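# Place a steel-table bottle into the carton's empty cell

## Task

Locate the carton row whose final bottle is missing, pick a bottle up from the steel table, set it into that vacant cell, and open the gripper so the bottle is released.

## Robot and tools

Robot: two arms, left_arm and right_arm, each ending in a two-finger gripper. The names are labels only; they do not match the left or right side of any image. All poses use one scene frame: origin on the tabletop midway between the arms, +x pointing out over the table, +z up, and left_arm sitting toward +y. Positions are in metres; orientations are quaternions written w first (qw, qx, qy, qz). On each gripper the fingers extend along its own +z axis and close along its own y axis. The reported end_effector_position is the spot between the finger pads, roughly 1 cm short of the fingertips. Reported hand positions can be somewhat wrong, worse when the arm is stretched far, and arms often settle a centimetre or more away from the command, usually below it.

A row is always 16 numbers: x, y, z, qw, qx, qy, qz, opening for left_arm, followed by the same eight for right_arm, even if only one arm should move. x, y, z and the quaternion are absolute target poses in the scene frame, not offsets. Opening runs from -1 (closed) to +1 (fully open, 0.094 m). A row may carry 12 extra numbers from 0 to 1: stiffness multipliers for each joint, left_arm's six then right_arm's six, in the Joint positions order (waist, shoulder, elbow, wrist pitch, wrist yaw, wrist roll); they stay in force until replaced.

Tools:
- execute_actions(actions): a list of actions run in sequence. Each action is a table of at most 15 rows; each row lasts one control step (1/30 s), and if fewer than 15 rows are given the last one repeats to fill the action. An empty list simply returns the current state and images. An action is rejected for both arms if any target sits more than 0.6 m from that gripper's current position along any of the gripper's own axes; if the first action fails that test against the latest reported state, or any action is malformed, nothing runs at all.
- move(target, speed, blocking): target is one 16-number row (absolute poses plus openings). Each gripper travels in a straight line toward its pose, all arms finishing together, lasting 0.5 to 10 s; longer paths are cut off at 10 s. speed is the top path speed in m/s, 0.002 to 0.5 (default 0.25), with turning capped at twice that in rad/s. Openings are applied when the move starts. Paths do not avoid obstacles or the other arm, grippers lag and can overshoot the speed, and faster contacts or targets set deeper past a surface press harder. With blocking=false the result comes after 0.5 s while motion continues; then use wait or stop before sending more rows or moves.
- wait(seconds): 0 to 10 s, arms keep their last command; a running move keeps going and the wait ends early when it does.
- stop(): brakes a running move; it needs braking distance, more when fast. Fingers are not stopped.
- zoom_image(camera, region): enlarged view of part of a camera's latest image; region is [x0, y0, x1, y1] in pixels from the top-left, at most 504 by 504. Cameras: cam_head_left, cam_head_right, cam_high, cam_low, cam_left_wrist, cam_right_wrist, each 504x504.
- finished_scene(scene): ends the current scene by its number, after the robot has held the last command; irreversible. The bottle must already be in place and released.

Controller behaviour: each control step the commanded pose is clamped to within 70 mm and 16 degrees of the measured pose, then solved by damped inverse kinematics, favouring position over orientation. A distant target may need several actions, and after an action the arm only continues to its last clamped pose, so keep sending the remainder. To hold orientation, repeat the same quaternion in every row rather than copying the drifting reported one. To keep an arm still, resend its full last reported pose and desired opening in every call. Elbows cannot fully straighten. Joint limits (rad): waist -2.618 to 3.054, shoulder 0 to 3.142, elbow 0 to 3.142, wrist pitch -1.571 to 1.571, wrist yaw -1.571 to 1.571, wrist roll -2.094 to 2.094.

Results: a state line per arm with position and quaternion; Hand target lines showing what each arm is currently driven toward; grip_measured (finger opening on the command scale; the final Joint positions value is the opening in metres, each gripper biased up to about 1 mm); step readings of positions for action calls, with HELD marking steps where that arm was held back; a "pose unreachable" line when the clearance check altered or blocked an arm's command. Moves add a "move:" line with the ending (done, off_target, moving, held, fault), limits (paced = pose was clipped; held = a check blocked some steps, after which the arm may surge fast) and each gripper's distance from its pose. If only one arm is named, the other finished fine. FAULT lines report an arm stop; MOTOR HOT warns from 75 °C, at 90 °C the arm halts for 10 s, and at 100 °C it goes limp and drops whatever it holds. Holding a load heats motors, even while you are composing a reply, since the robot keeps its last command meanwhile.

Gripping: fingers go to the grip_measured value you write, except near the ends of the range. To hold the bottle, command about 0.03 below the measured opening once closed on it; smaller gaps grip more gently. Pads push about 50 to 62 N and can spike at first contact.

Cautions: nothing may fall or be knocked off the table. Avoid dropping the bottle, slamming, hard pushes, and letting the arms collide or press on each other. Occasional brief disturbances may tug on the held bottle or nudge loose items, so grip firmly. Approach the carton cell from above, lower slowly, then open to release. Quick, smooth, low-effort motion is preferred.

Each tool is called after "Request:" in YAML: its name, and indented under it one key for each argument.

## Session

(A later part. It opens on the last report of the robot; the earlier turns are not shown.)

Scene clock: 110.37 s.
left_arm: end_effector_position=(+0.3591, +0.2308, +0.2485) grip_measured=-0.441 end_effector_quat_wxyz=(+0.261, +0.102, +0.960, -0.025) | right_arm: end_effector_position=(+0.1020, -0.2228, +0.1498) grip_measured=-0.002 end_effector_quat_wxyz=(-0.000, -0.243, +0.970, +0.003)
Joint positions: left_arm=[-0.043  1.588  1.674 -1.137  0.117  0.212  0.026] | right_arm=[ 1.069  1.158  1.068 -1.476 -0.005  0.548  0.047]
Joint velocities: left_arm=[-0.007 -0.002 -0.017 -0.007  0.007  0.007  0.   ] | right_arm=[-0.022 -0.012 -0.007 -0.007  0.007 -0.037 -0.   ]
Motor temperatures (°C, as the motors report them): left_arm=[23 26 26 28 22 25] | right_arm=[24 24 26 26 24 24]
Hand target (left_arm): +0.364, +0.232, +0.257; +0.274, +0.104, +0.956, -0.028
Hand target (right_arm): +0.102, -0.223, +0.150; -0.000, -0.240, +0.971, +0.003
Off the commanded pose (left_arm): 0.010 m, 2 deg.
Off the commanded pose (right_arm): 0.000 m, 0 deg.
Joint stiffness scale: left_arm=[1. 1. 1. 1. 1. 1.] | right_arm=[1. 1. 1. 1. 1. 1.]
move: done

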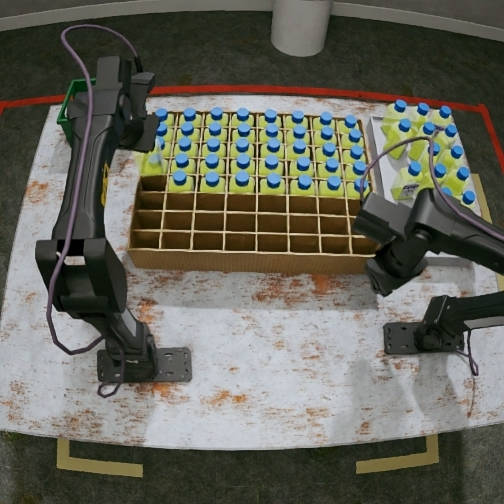

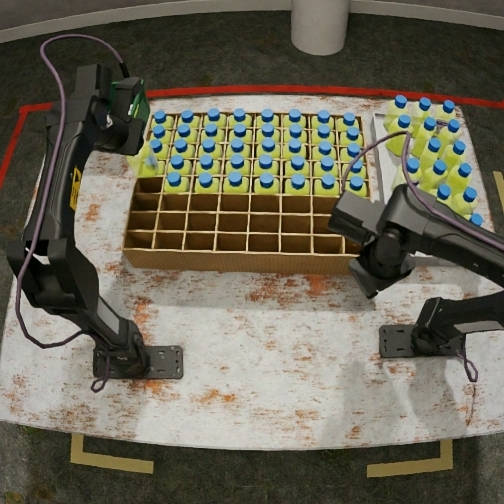

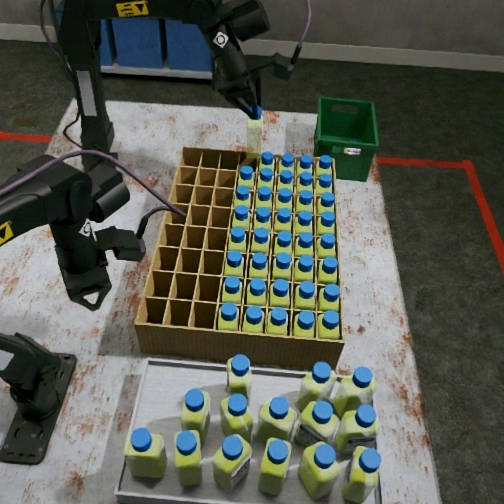

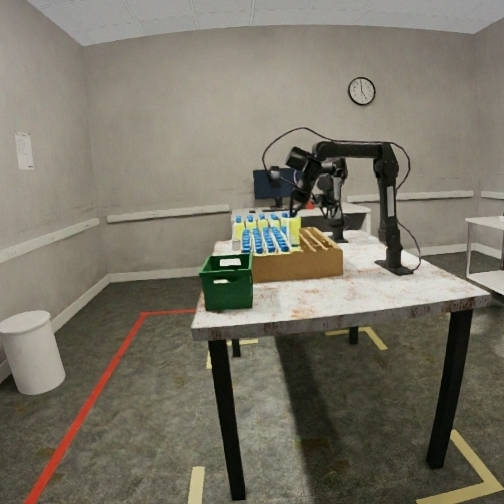

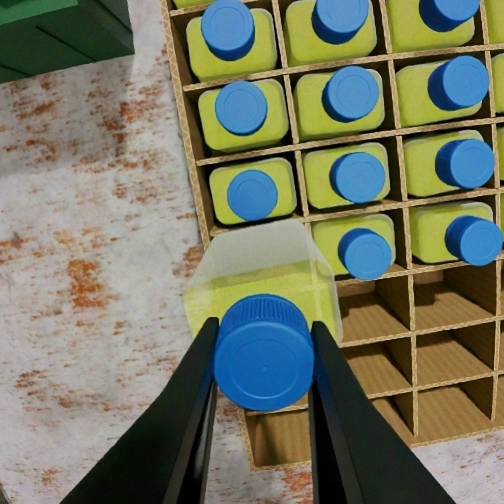

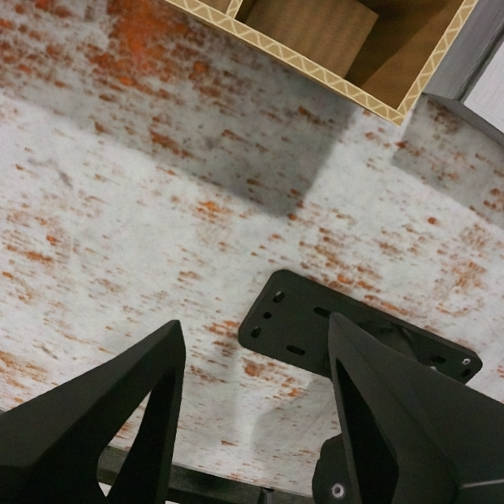

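Request:
move:
  target: [0.349, 0.2325, 0.240, 0.2657, 0.1041, 0.9580, -0.0289, -0.52, 0.1020, -0.2228, 0.1498, 0.0, -0.240, 0.971, 0.003, 0.0]
  speed: 0.05

Request:
zoom_image:
  camera: "cam_left_wrist"
  region: [120, 120, 400, 400]

Request:
zoom_image:
  camera: "cam_low"
  region: [240, 200, 320, 270]

Request:
zoom_image:
  camera: "cam_high"
  region: [180, 100, 340, 260]

Scene clock: 118.53 s.
left_arm: end_effector_position=(+0.3487, +0.2302, +0.2325) grip_measured=-0.441 end_effector_quat_wxyz=(+0.248, +0.104, +0.963, -0.027) | right_arm: end_effector_position=(+0.1020, -0.2228, +0.1498) grip_measured=-0.002 end_effector_quat_wxyz=(-0.000, -0.243, +0.970, +0.003)
Joint positions: left_arm=[-0.043  1.556  1.588 -1.111  0.119  0.218  0.026] | right_arm=[ 1.069  1.158  1.068 -1.476 -0.005  0.548  0.047]
Joint velocities: left_arm=[-0.012 -0.007 -0.012 -0.081 -0.007 -0.066  0.   ] | right_arm=[-0.027  0.022  0.012 -0.066  0.022  0.022 -0.001]
Motor temperatures (°C, as the motors report them): left_arm=[23 26 26 28 22 25] | right_arm=[24 24 26 25 24 24]
Hand target (left_arm): +0.349, +0.232, +0.240; +0.265, +0.104, +0.958, -0.028
Hand target (right_arm): +0.102, -0.223, +0.150; -0.000, -0.240, +0.971, +0.003
Off the commanded pose (left_arm): 0.008 m, 2 deg.
Off the commanded pose (right_arm): 0.000 m, 0 deg.
Joint stiffness scale: left_arm=[1. 1. 1. 1. 1. 1.] | right_arm=[1. 1. 1. 1. 1. 1.]
move: done

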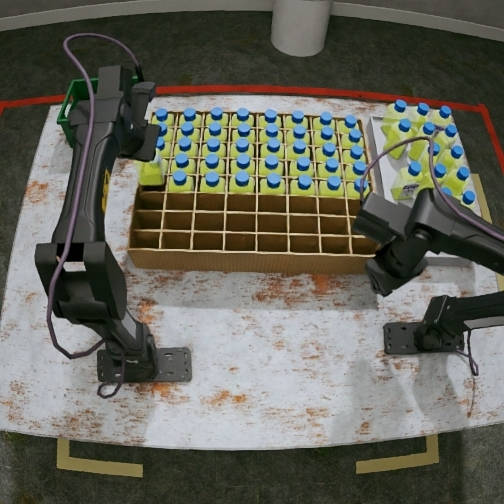

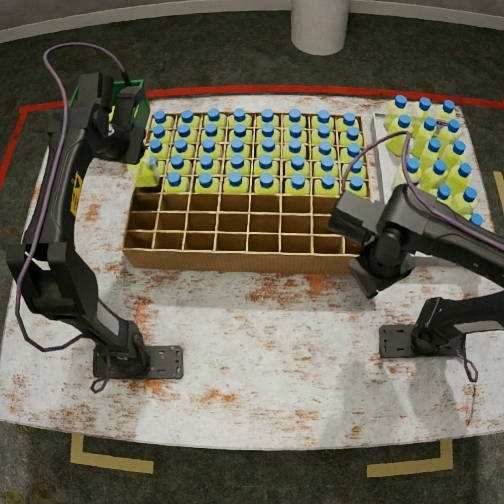

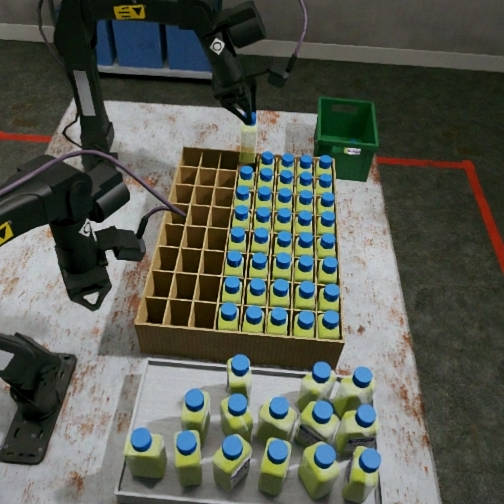

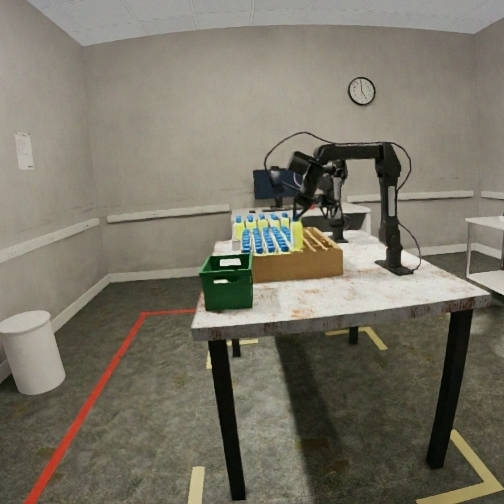

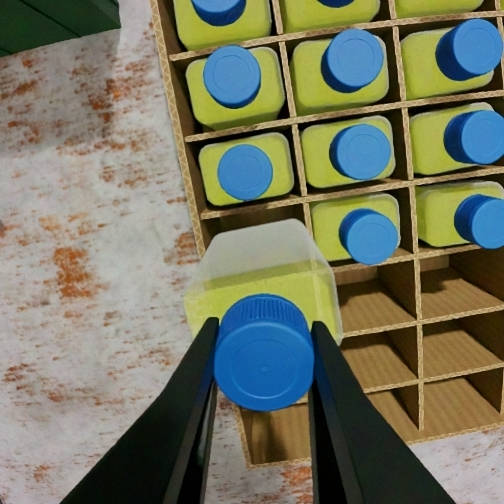

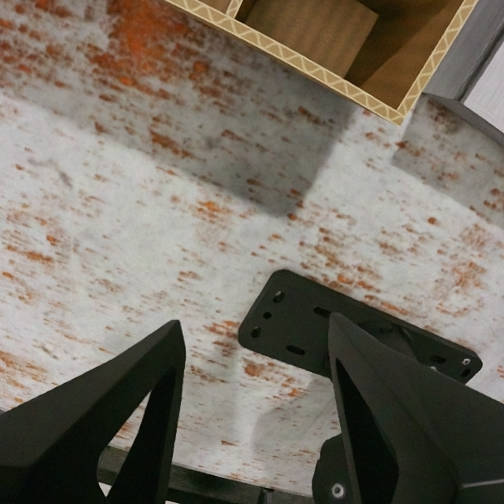

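Region (120, 120, 400, 400) of cam_left_wrist's 504x504 image, scaled by 1.800, with more detail than that image has.

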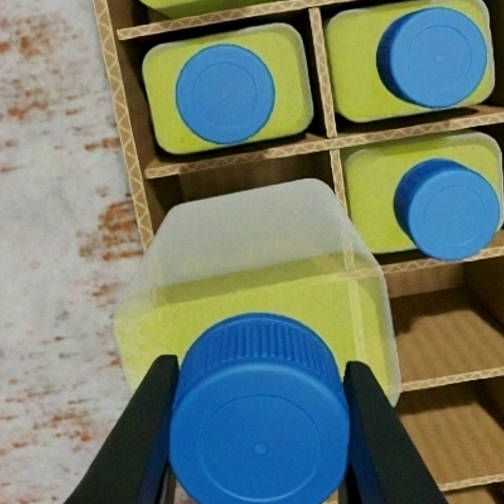

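Region (240, 200, 320, 270) of cam_low's 504x504 image, scaled by 6.300, with more detail than that image has; it fills the top 441 rows of this view, and the rest is white.

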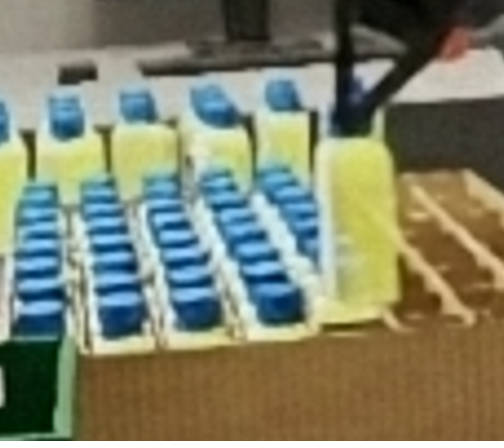

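Region (180, 100, 340, 260) of cam_high's 504x504 image, scaled by 3.150, with more detail than that image has.

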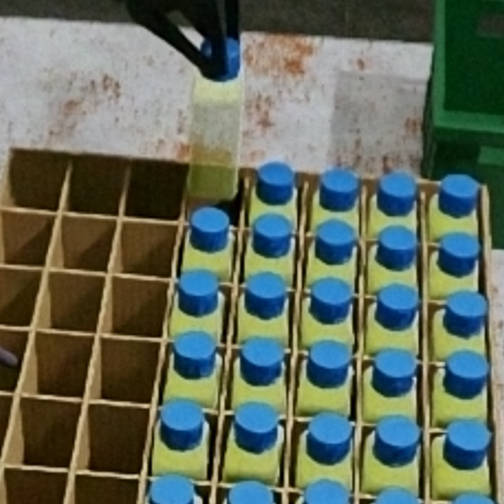

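Request:
move:
  target: [0.354, 0.2325, 0.240, 0.2740, 0.1038, 0.9557, -0.0298, -0.52, 0.1020, -0.2228, 0.1498, 0.0, -0.240, 0.971, 0.003, 0.0]
  speed: 0.03

Request:
zoom_image:
  camera: "cam_left_wrist"
  region: [120, 120, 400, 400]

Request:
zoom_image:
  camera: "cam_low"
  region: [240, 200, 320, 270]

Request:
zoom_image:
  camera: "cam_high"
  region: [180, 100, 340, 260]

Scene clock: 123.53 s.
left_arm: end_effector_position=(+0.3539, +0.2296, +0.2354) grip_measured=-0.441 end_effector_quat_wxyz=(+0.260, +0.105, +0.959, -0.027) | right_arm: end_effector_position=(+0.1020, -0.2228, +0.1498) grip_measured=-0.002 end_effector_quat_wxyz=(-0.000, -0.243, +0.970, +0.003)
Joint positions: left_arm=[-0.043  1.556  1.588 -1.087  0.123  0.218  0.026] | right_arm=[ 1.069  1.158  1.068 -1.476 -0.005  0.548  0.047]
Joint velocities: left_arm=[-0.012 -0.017  0.022 -0.051 -0.022 -0.037  0.001] | right_arm=[-0.007  0.002  0.007 -0.022  0.007 -0.037 -0.001]
Motor temperatures (°C, as the motors report them): left_arm=[23 26 25 28 22 25] | right_arm=[24 24 26 25 24 24]
Hand target (left_arm): +0.354, +0.232, +0.240; +0.274, +0.104, +0.956, -0.029
Hand target (right_arm): +0.102, -0.223, +0.150; -0.000, -0.240, +0.971, +0.003
Off the commanded pose (left_arm): 0.005 m, 2 deg.
Off the commanded pose (right_arm): 0.000 m, 0 deg.
Joint stiffness scale: left_arm=[1. 1. 1. 1. 1. 1.] | right_arm=[1. 1. 1. 1. 1. 1.]
move: done

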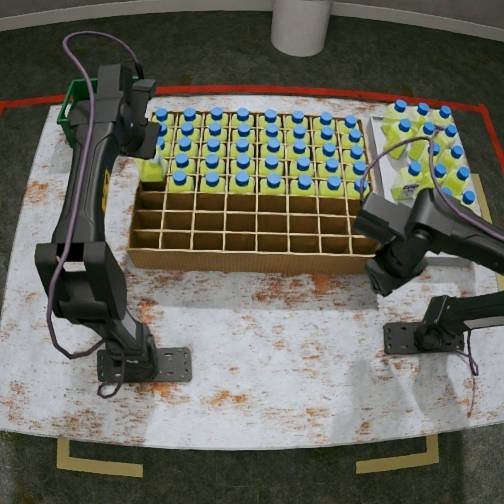

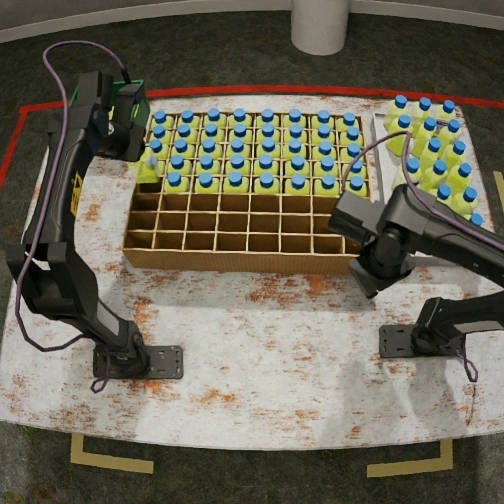

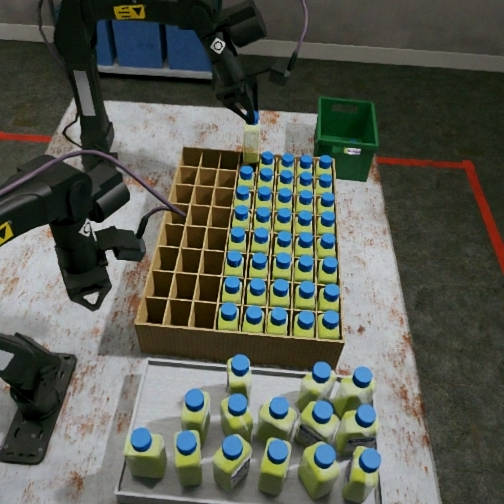

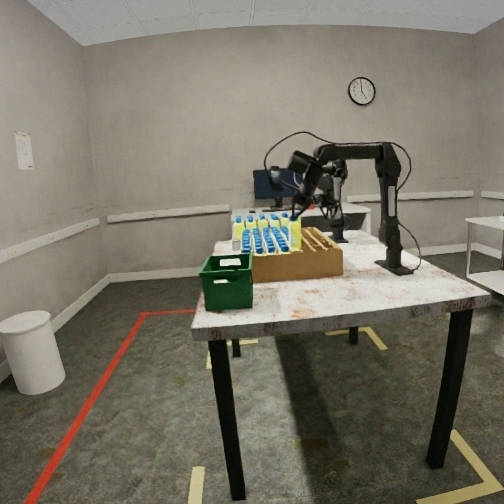

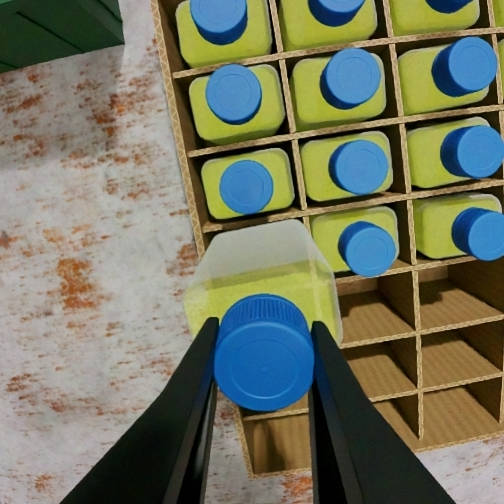

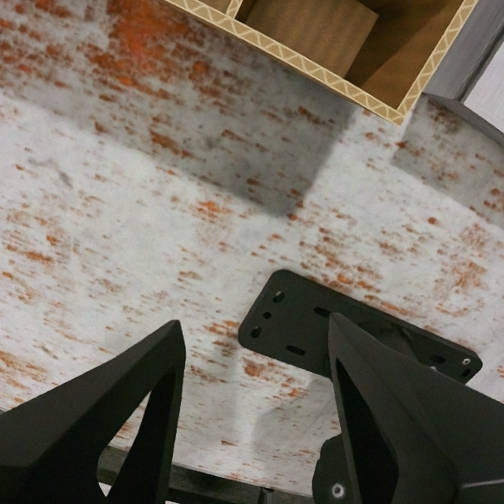

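Region (120, 120, 400, 400) of cam_left_wrist's 504x504 image, scaled by 1.800, with more detail than that image has.

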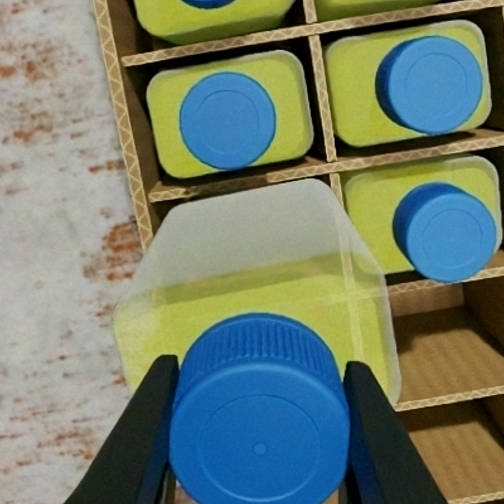

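Region (240, 200, 320, 270) of cam_low's 504x504 image, scaled by 6.300, with more detail than that image has; it fills the top 441 rows of this view, and the rest is white.

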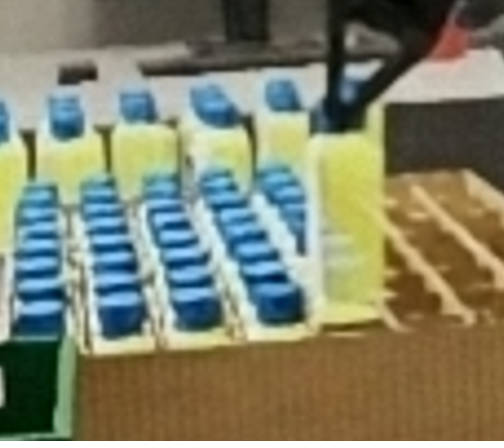

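Region (180, 100, 340, 260) of cam_high's 504x504 image, scaled by 3.150, with more detail than that image has.

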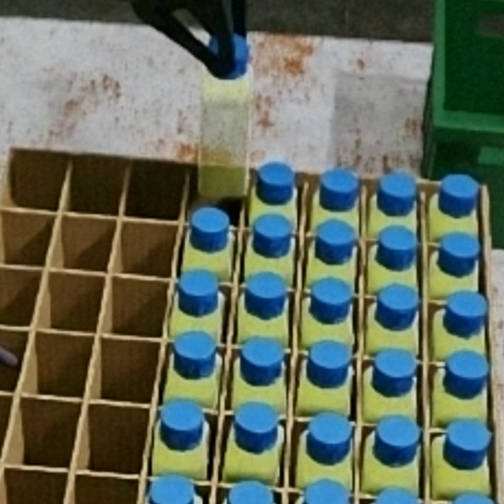

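Request:
move:
  target: [0.3500, 0.2325, 0.233, 0.2740, 0.1038, 0.9557, -0.0298, -0.52, 0.1020, -0.2228, 0.1498, 0.0, -0.240, 0.971, 0.003, 0.0]
  speed: 0.03

Request:
zoom_image:
  camera: "cam_left_wrist"
  region: [120, 120, 400, 400]

Request:
zoom_image:
  camera: "cam_low"
  region: [240, 200, 320, 270]

Request:
zoom_image:
  camera: "cam_high"
  region: [180, 100, 340, 260]

Scene clock: 125.77 s.
left_arm: end_effector_position=(+0.3493, +0.2294, +0.2251) grip_measured=-0.441 end_effector_quat_wxyz=(+0.256, +0.105, +0.960, -0.028) | right_arm: end_effector_position=(+0.1020, -0.2228, +0.1498) grip_measured=-0.002 end_effector_quat_wxyz=(-0.000, -0.243, +0.970, +0.003)
Joint positions: left_arm=[-0.043  1.536  1.531 -1.057  0.124  0.218  0.026] | right_arm=[ 1.069  1.158  1.068 -1.476 -0.005  0.548  0.047]
Joint velocities: left_arm=[-0.012 -0.002 -0.017 -0.037 -0.066  0.066  0.   ] | right_arm=[-0.007 -0.007 -0.017 -0.007 -0.066 -0.095 -0.001]
Motor temperatures (°C, as the motors report them): left_arm=[23 26 25 28 22 25] | right_arm=[24 24 26 25 24 24]
Hand target (left_arm): +0.350, +0.232, +0.233; +0.274, +0.104, +0.956, -0.029
Hand target (right_arm): +0.102, -0.223, +0.150; -0.000, -0.240, +0.971, +0.003
Off the commanded pose (left_arm): 0.009 m, 2 deg.
Off the commanded pose (right_arm): 0.000 m, 0 deg.
Joint stiffness scale: left_arm=[1. 1. 1. 1. 1. 1.] | right_arm=[1. 1. 1. 1. 1. 1.]
move: done

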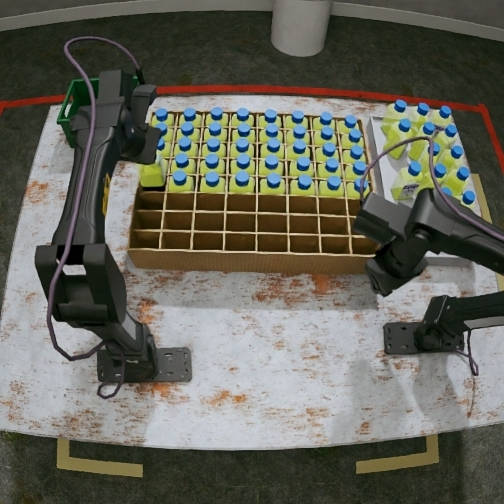

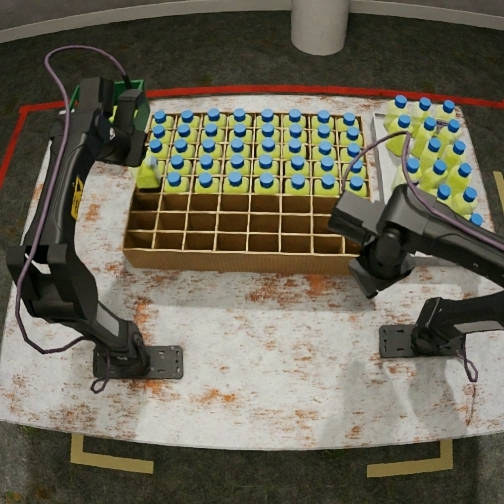

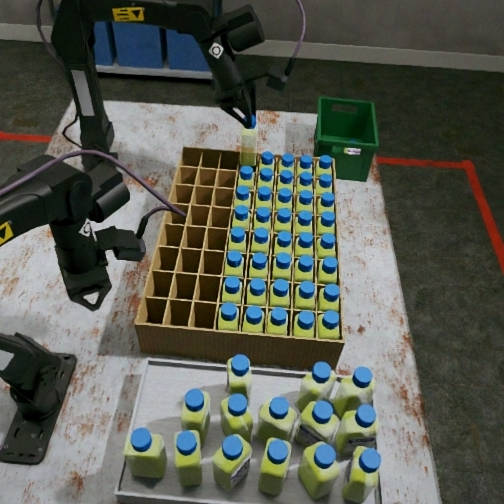

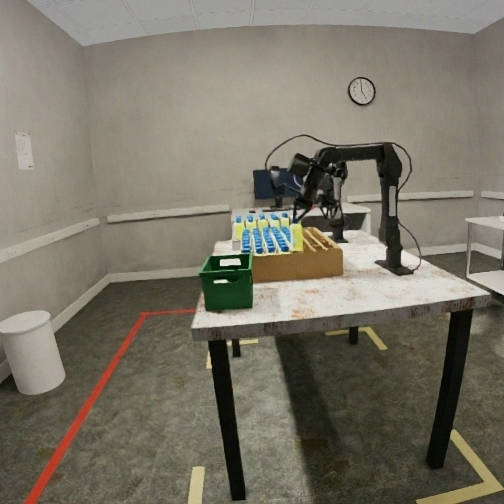

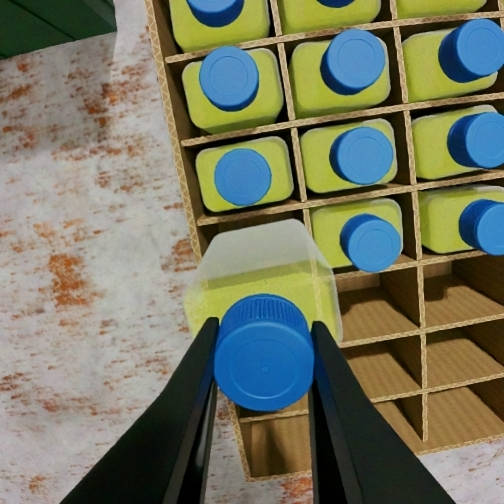

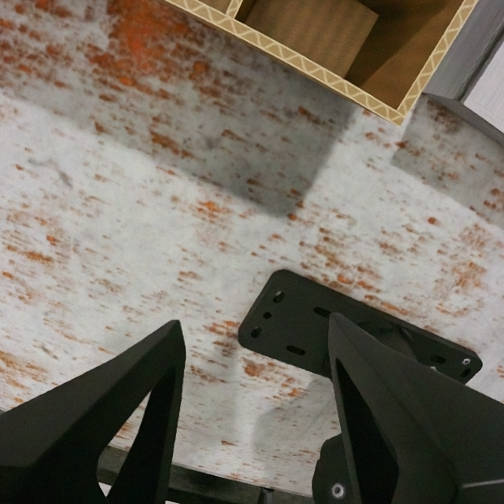

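Region (120, 120, 400, 400) of cam_left_wrist's 504x504 image, scaled by 1.800, with more detail than that image has.

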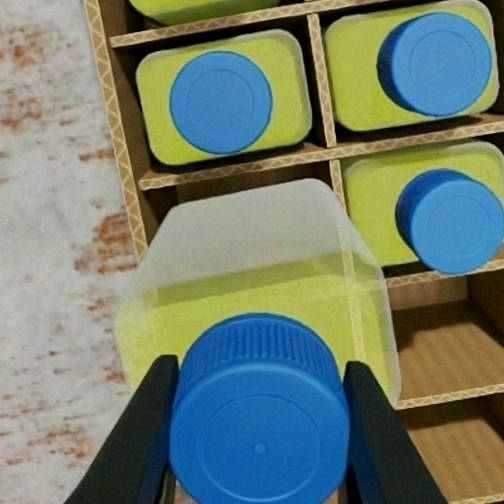

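Region (240, 200, 320, 270) of cam_low's 504x504 image, scaled by 6.300, with more detail than that image has; it fills the top 441 rows of this view, and the rest is white.

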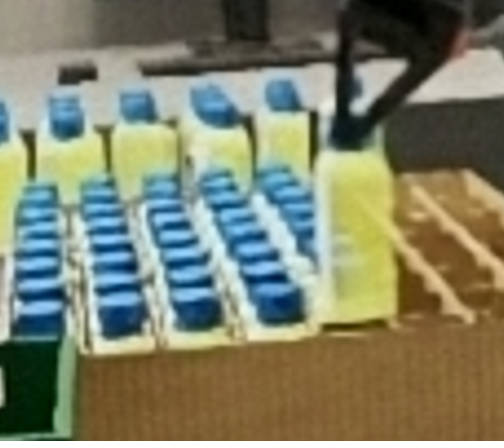

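Region (180, 100, 340, 260) of cam_high's 504x504 image, scaled by 3.150, with more detail than that image has.

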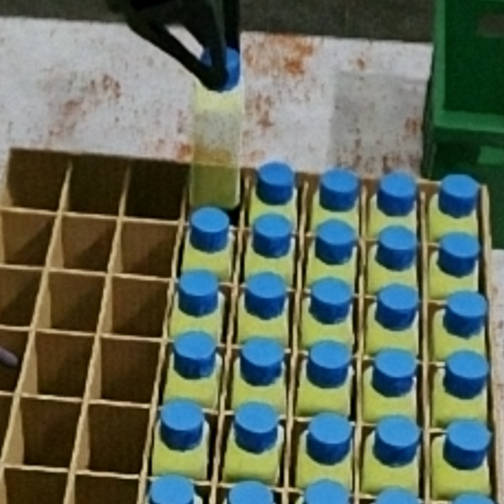

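Request:
move:
  target: [0.3520, 0.2330, 0.190, 0.2740, 0.1038, 0.9557, -0.0298, -0.52, 0.1020, -0.2228, 0.1498, 0.0, -0.240, 0.971, 0.003, 0.0]
  speed: 0.05

Request:
zoom_image:
  camera: "cam_low"
  region: [240, 200, 320, 270]

Request:
zoom_image:
  camera: "cam_high"
  region: [180, 100, 340, 260]

Scene clock: 128.23 s.
left_arm: end_effector_position=(+0.3507, +0.2293, +0.1806) grip_measured=-0.441 end_effector_quat_wxyz=(+0.252, +0.106, +0.961, -0.029) | right_arm: end_effector_position=(+0.1020, -0.2228, +0.1498) grip_measured=-0.002 end_effector_quat_wxyz=(-0.000, -0.243, +0.970, +0.003)
Joint positions: left_arm=[-0.043  1.524  1.345 -0.892  0.124  0.219  0.026] | right_arm=[ 1.069  1.158  1.068 -1.476 -0.005  0.548  0.047]
Joint velocities: left_arm=[-0.017 -0.017 -0.007  0.022 -0.022 -0.037 -0.   ] | right_arm=[ 0.012 -0.002 -0.002  0.051  0.022  0.007 -0.002]
Motor temperatures (°C, as the motors report them): left_arm=[23 27 25 28 22 25] | right_arm=[24 24 26 25 24 24]
Hand target (left_arm): +0.353, +0.233, +0.190; +0.273, +0.104, +0.956, -0.029
Hand target (right_arm): +0.102, -0.223, +0.150; -0.000, -0.240, +0.971, +0.003
Off the commanded pose (left_arm): 0.010 m, 3 deg.
Off the commanded pose (right_arm): 0.000 m, 0 deg.
Joint stiffness scale: left_arm=[1. 1. 1. 1. 1. 1.] | right_arm=[1. 1. 1. 1. 1. 1.]
move: off_target (left_arm)

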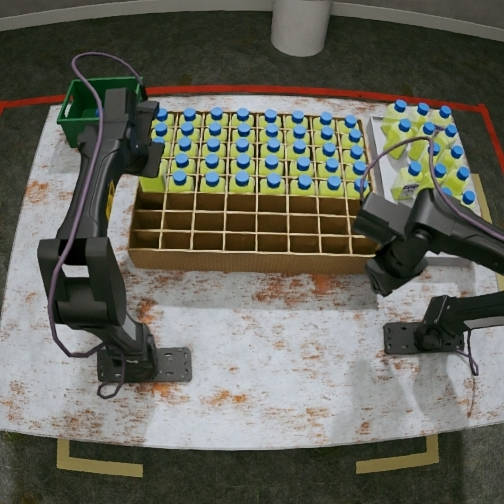

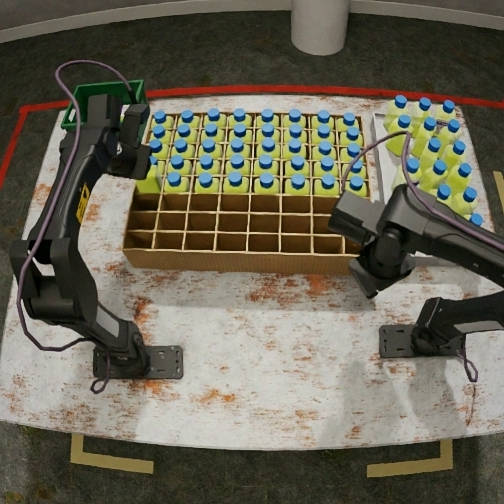

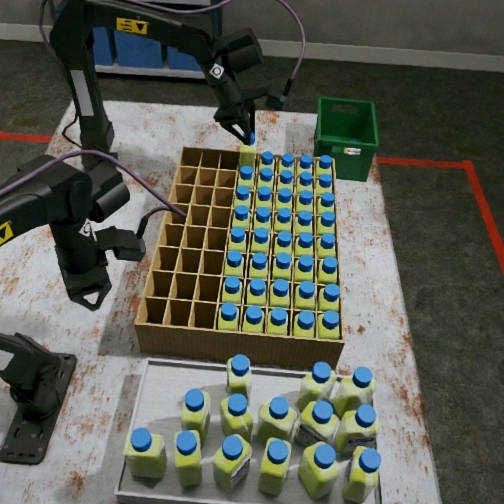

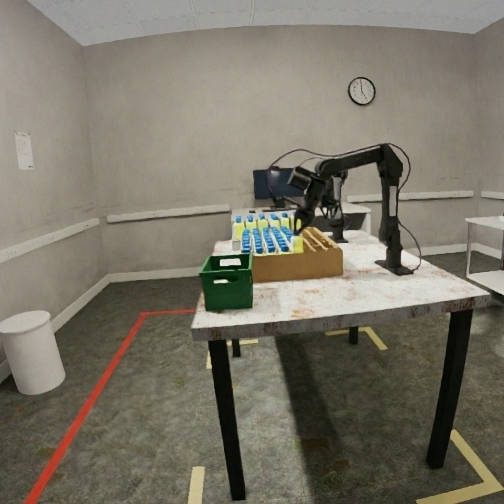

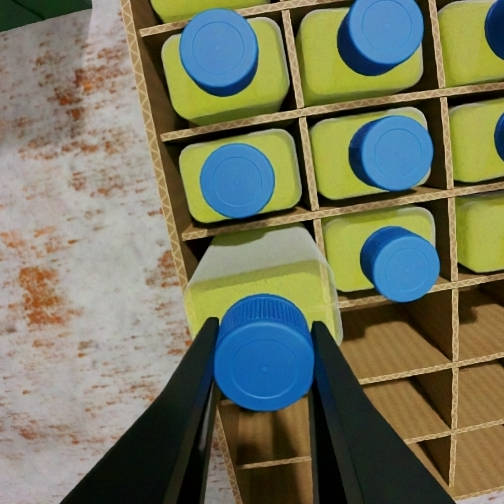

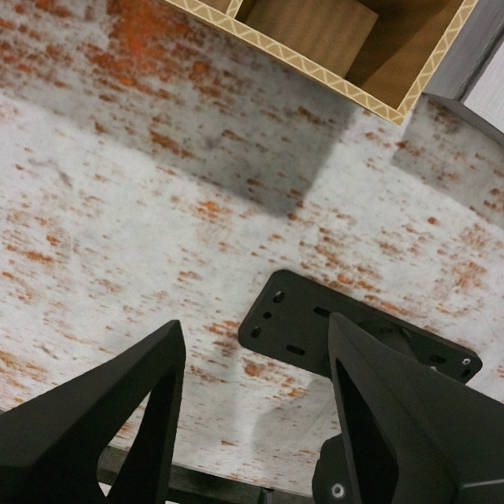

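Region (240, 200, 320, 270) of cam_low's 504x504 image, scaled by 6.300, with more detail than that image has; it fills the top 441 rows of this view, and the rest is white.

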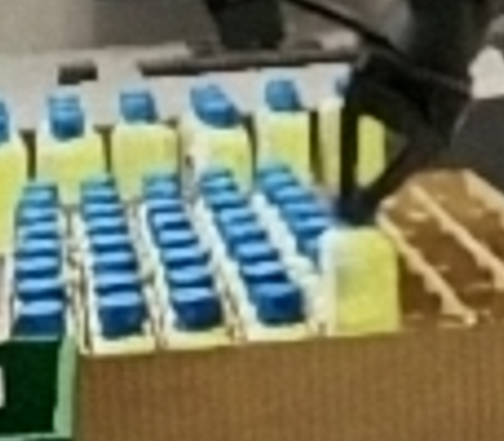

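Region (180, 100, 340, 260) of cam_high's 504x504 image, scaled by 3.150, with more detail than that image has.

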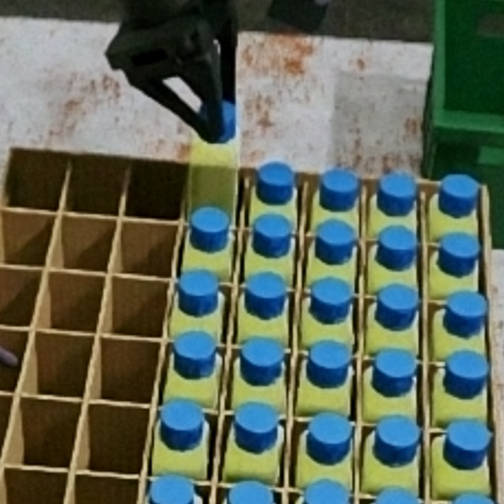

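Request:
move:
  target: [0.3530, 0.2330, 0.135, 0.2740, 0.1038, 0.9557, -0.0298, -0.52, 0.1020, -0.2228, 0.1498, 0.0, -0.240, 0.971, 0.003, 0.0]
  speed: 0.05

Request:
zoom_image:
  camera: "cam_low"
  region: [240, 200, 320, 270]

Request:
zoom_image:
  camera: "cam_high"
  region: [180, 100, 340, 260]

Scene clock: 130.13 s.
left_arm: end_effector_position=(+0.3515, +0.2293, +0.1304) grip_measured=-0.441 end_effector_quat_wxyz=(+0.260, +0.106, +0.959, -0.028) | right_arm: end_effector_position=(+0.1020, -0.2228, +0.1498) grip_measured=-0.002 end_effector_quat_wxyz=(-0.000, -0.243, +0.970, +0.003)
Joint positions: left_arm=[-0.043  1.523  1.136 -0.669  0.125  0.219  0.026] | right_arm=[ 1.069  1.158  1.068 -1.476 -0.005  0.548  0.047]
Joint velocities: left_arm=[ 0.002 -0.002  0.012  0.007  0.037  0.007  0.   ] | right_arm=[-0.012  0.002 -0.012  0.037  0.007  0.007 -0.001]
Motor temperatures (°C, as the motors report them): left_arm=[23 27 25 28 22 25] | right_arm=[24 24 26 25 24 24]
Hand target (left_arm): +0.354, +0.233, +0.135; +0.274, +0.104, +0.956, -0.029
Hand target (right_arm): +0.102, -0.223, +0.150; -0.000, -0.240, +0.971, +0.003
Off the commanded pose (left_arm): 0.006 m, 2 deg.
Off the commanded pose (right_arm): 0.000 m, 0 deg.
Joint stiffness scale: left_arm=[1. 1. 1. 1. 1. 1.] | right_arm=[1. 1. 1. 1. 1. 1.]
move: done

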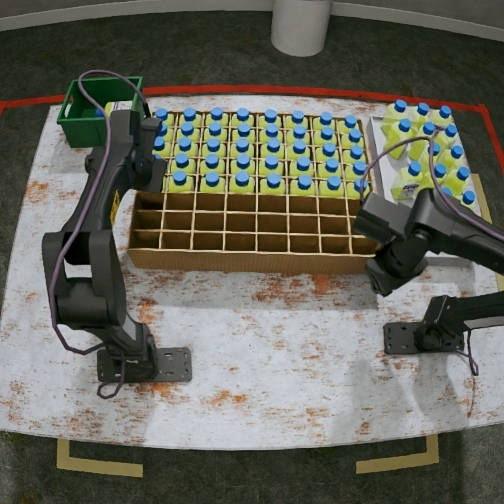

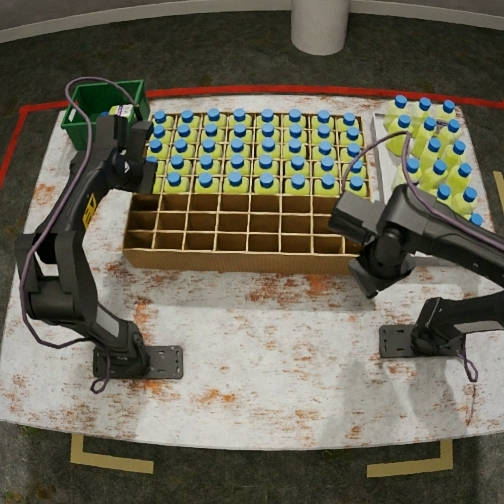

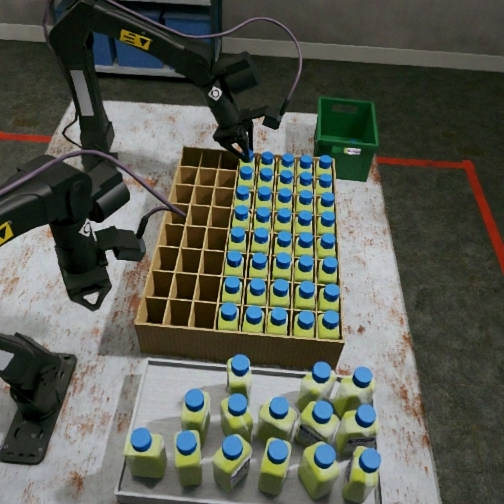

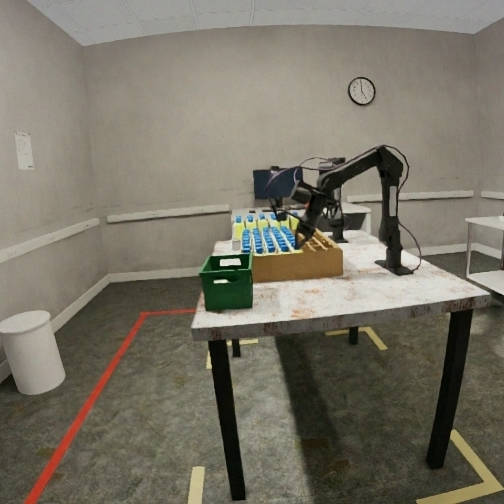

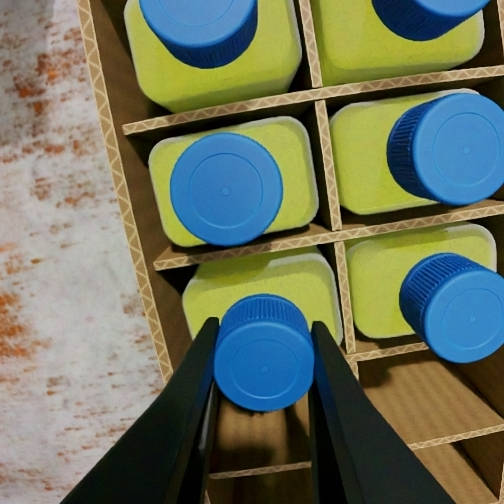

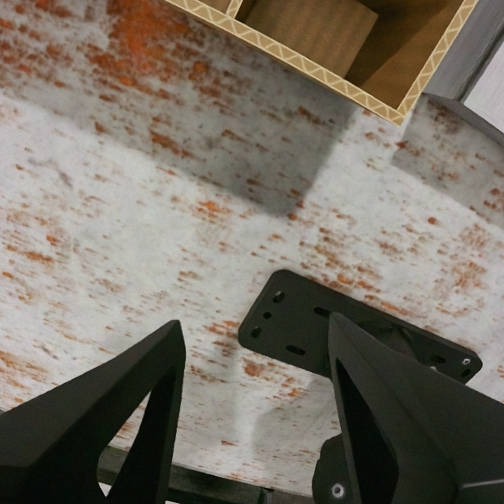

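Region (240, 200, 320, 270) of cam_low's 504x504 image, scaled by 6.300, with more detail than that image has; it fills the top 441 rows of this view, and the rest is white.

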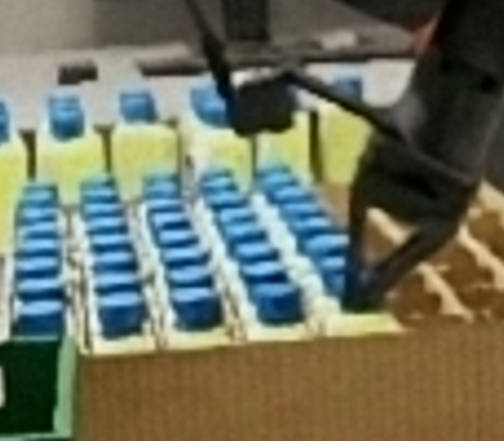

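Region (180, 100, 340, 260) of cam_high's 504x504 image, scaled by 3.150, with more detail than that image has.

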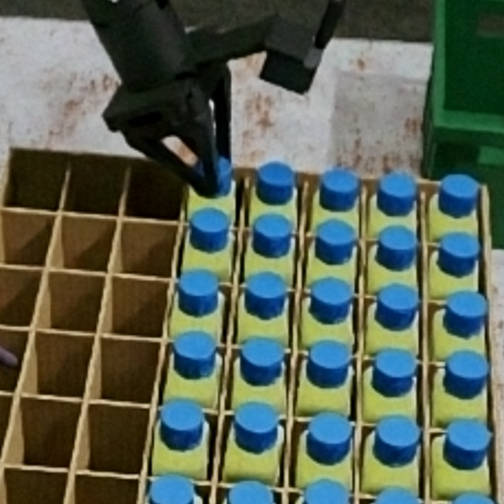

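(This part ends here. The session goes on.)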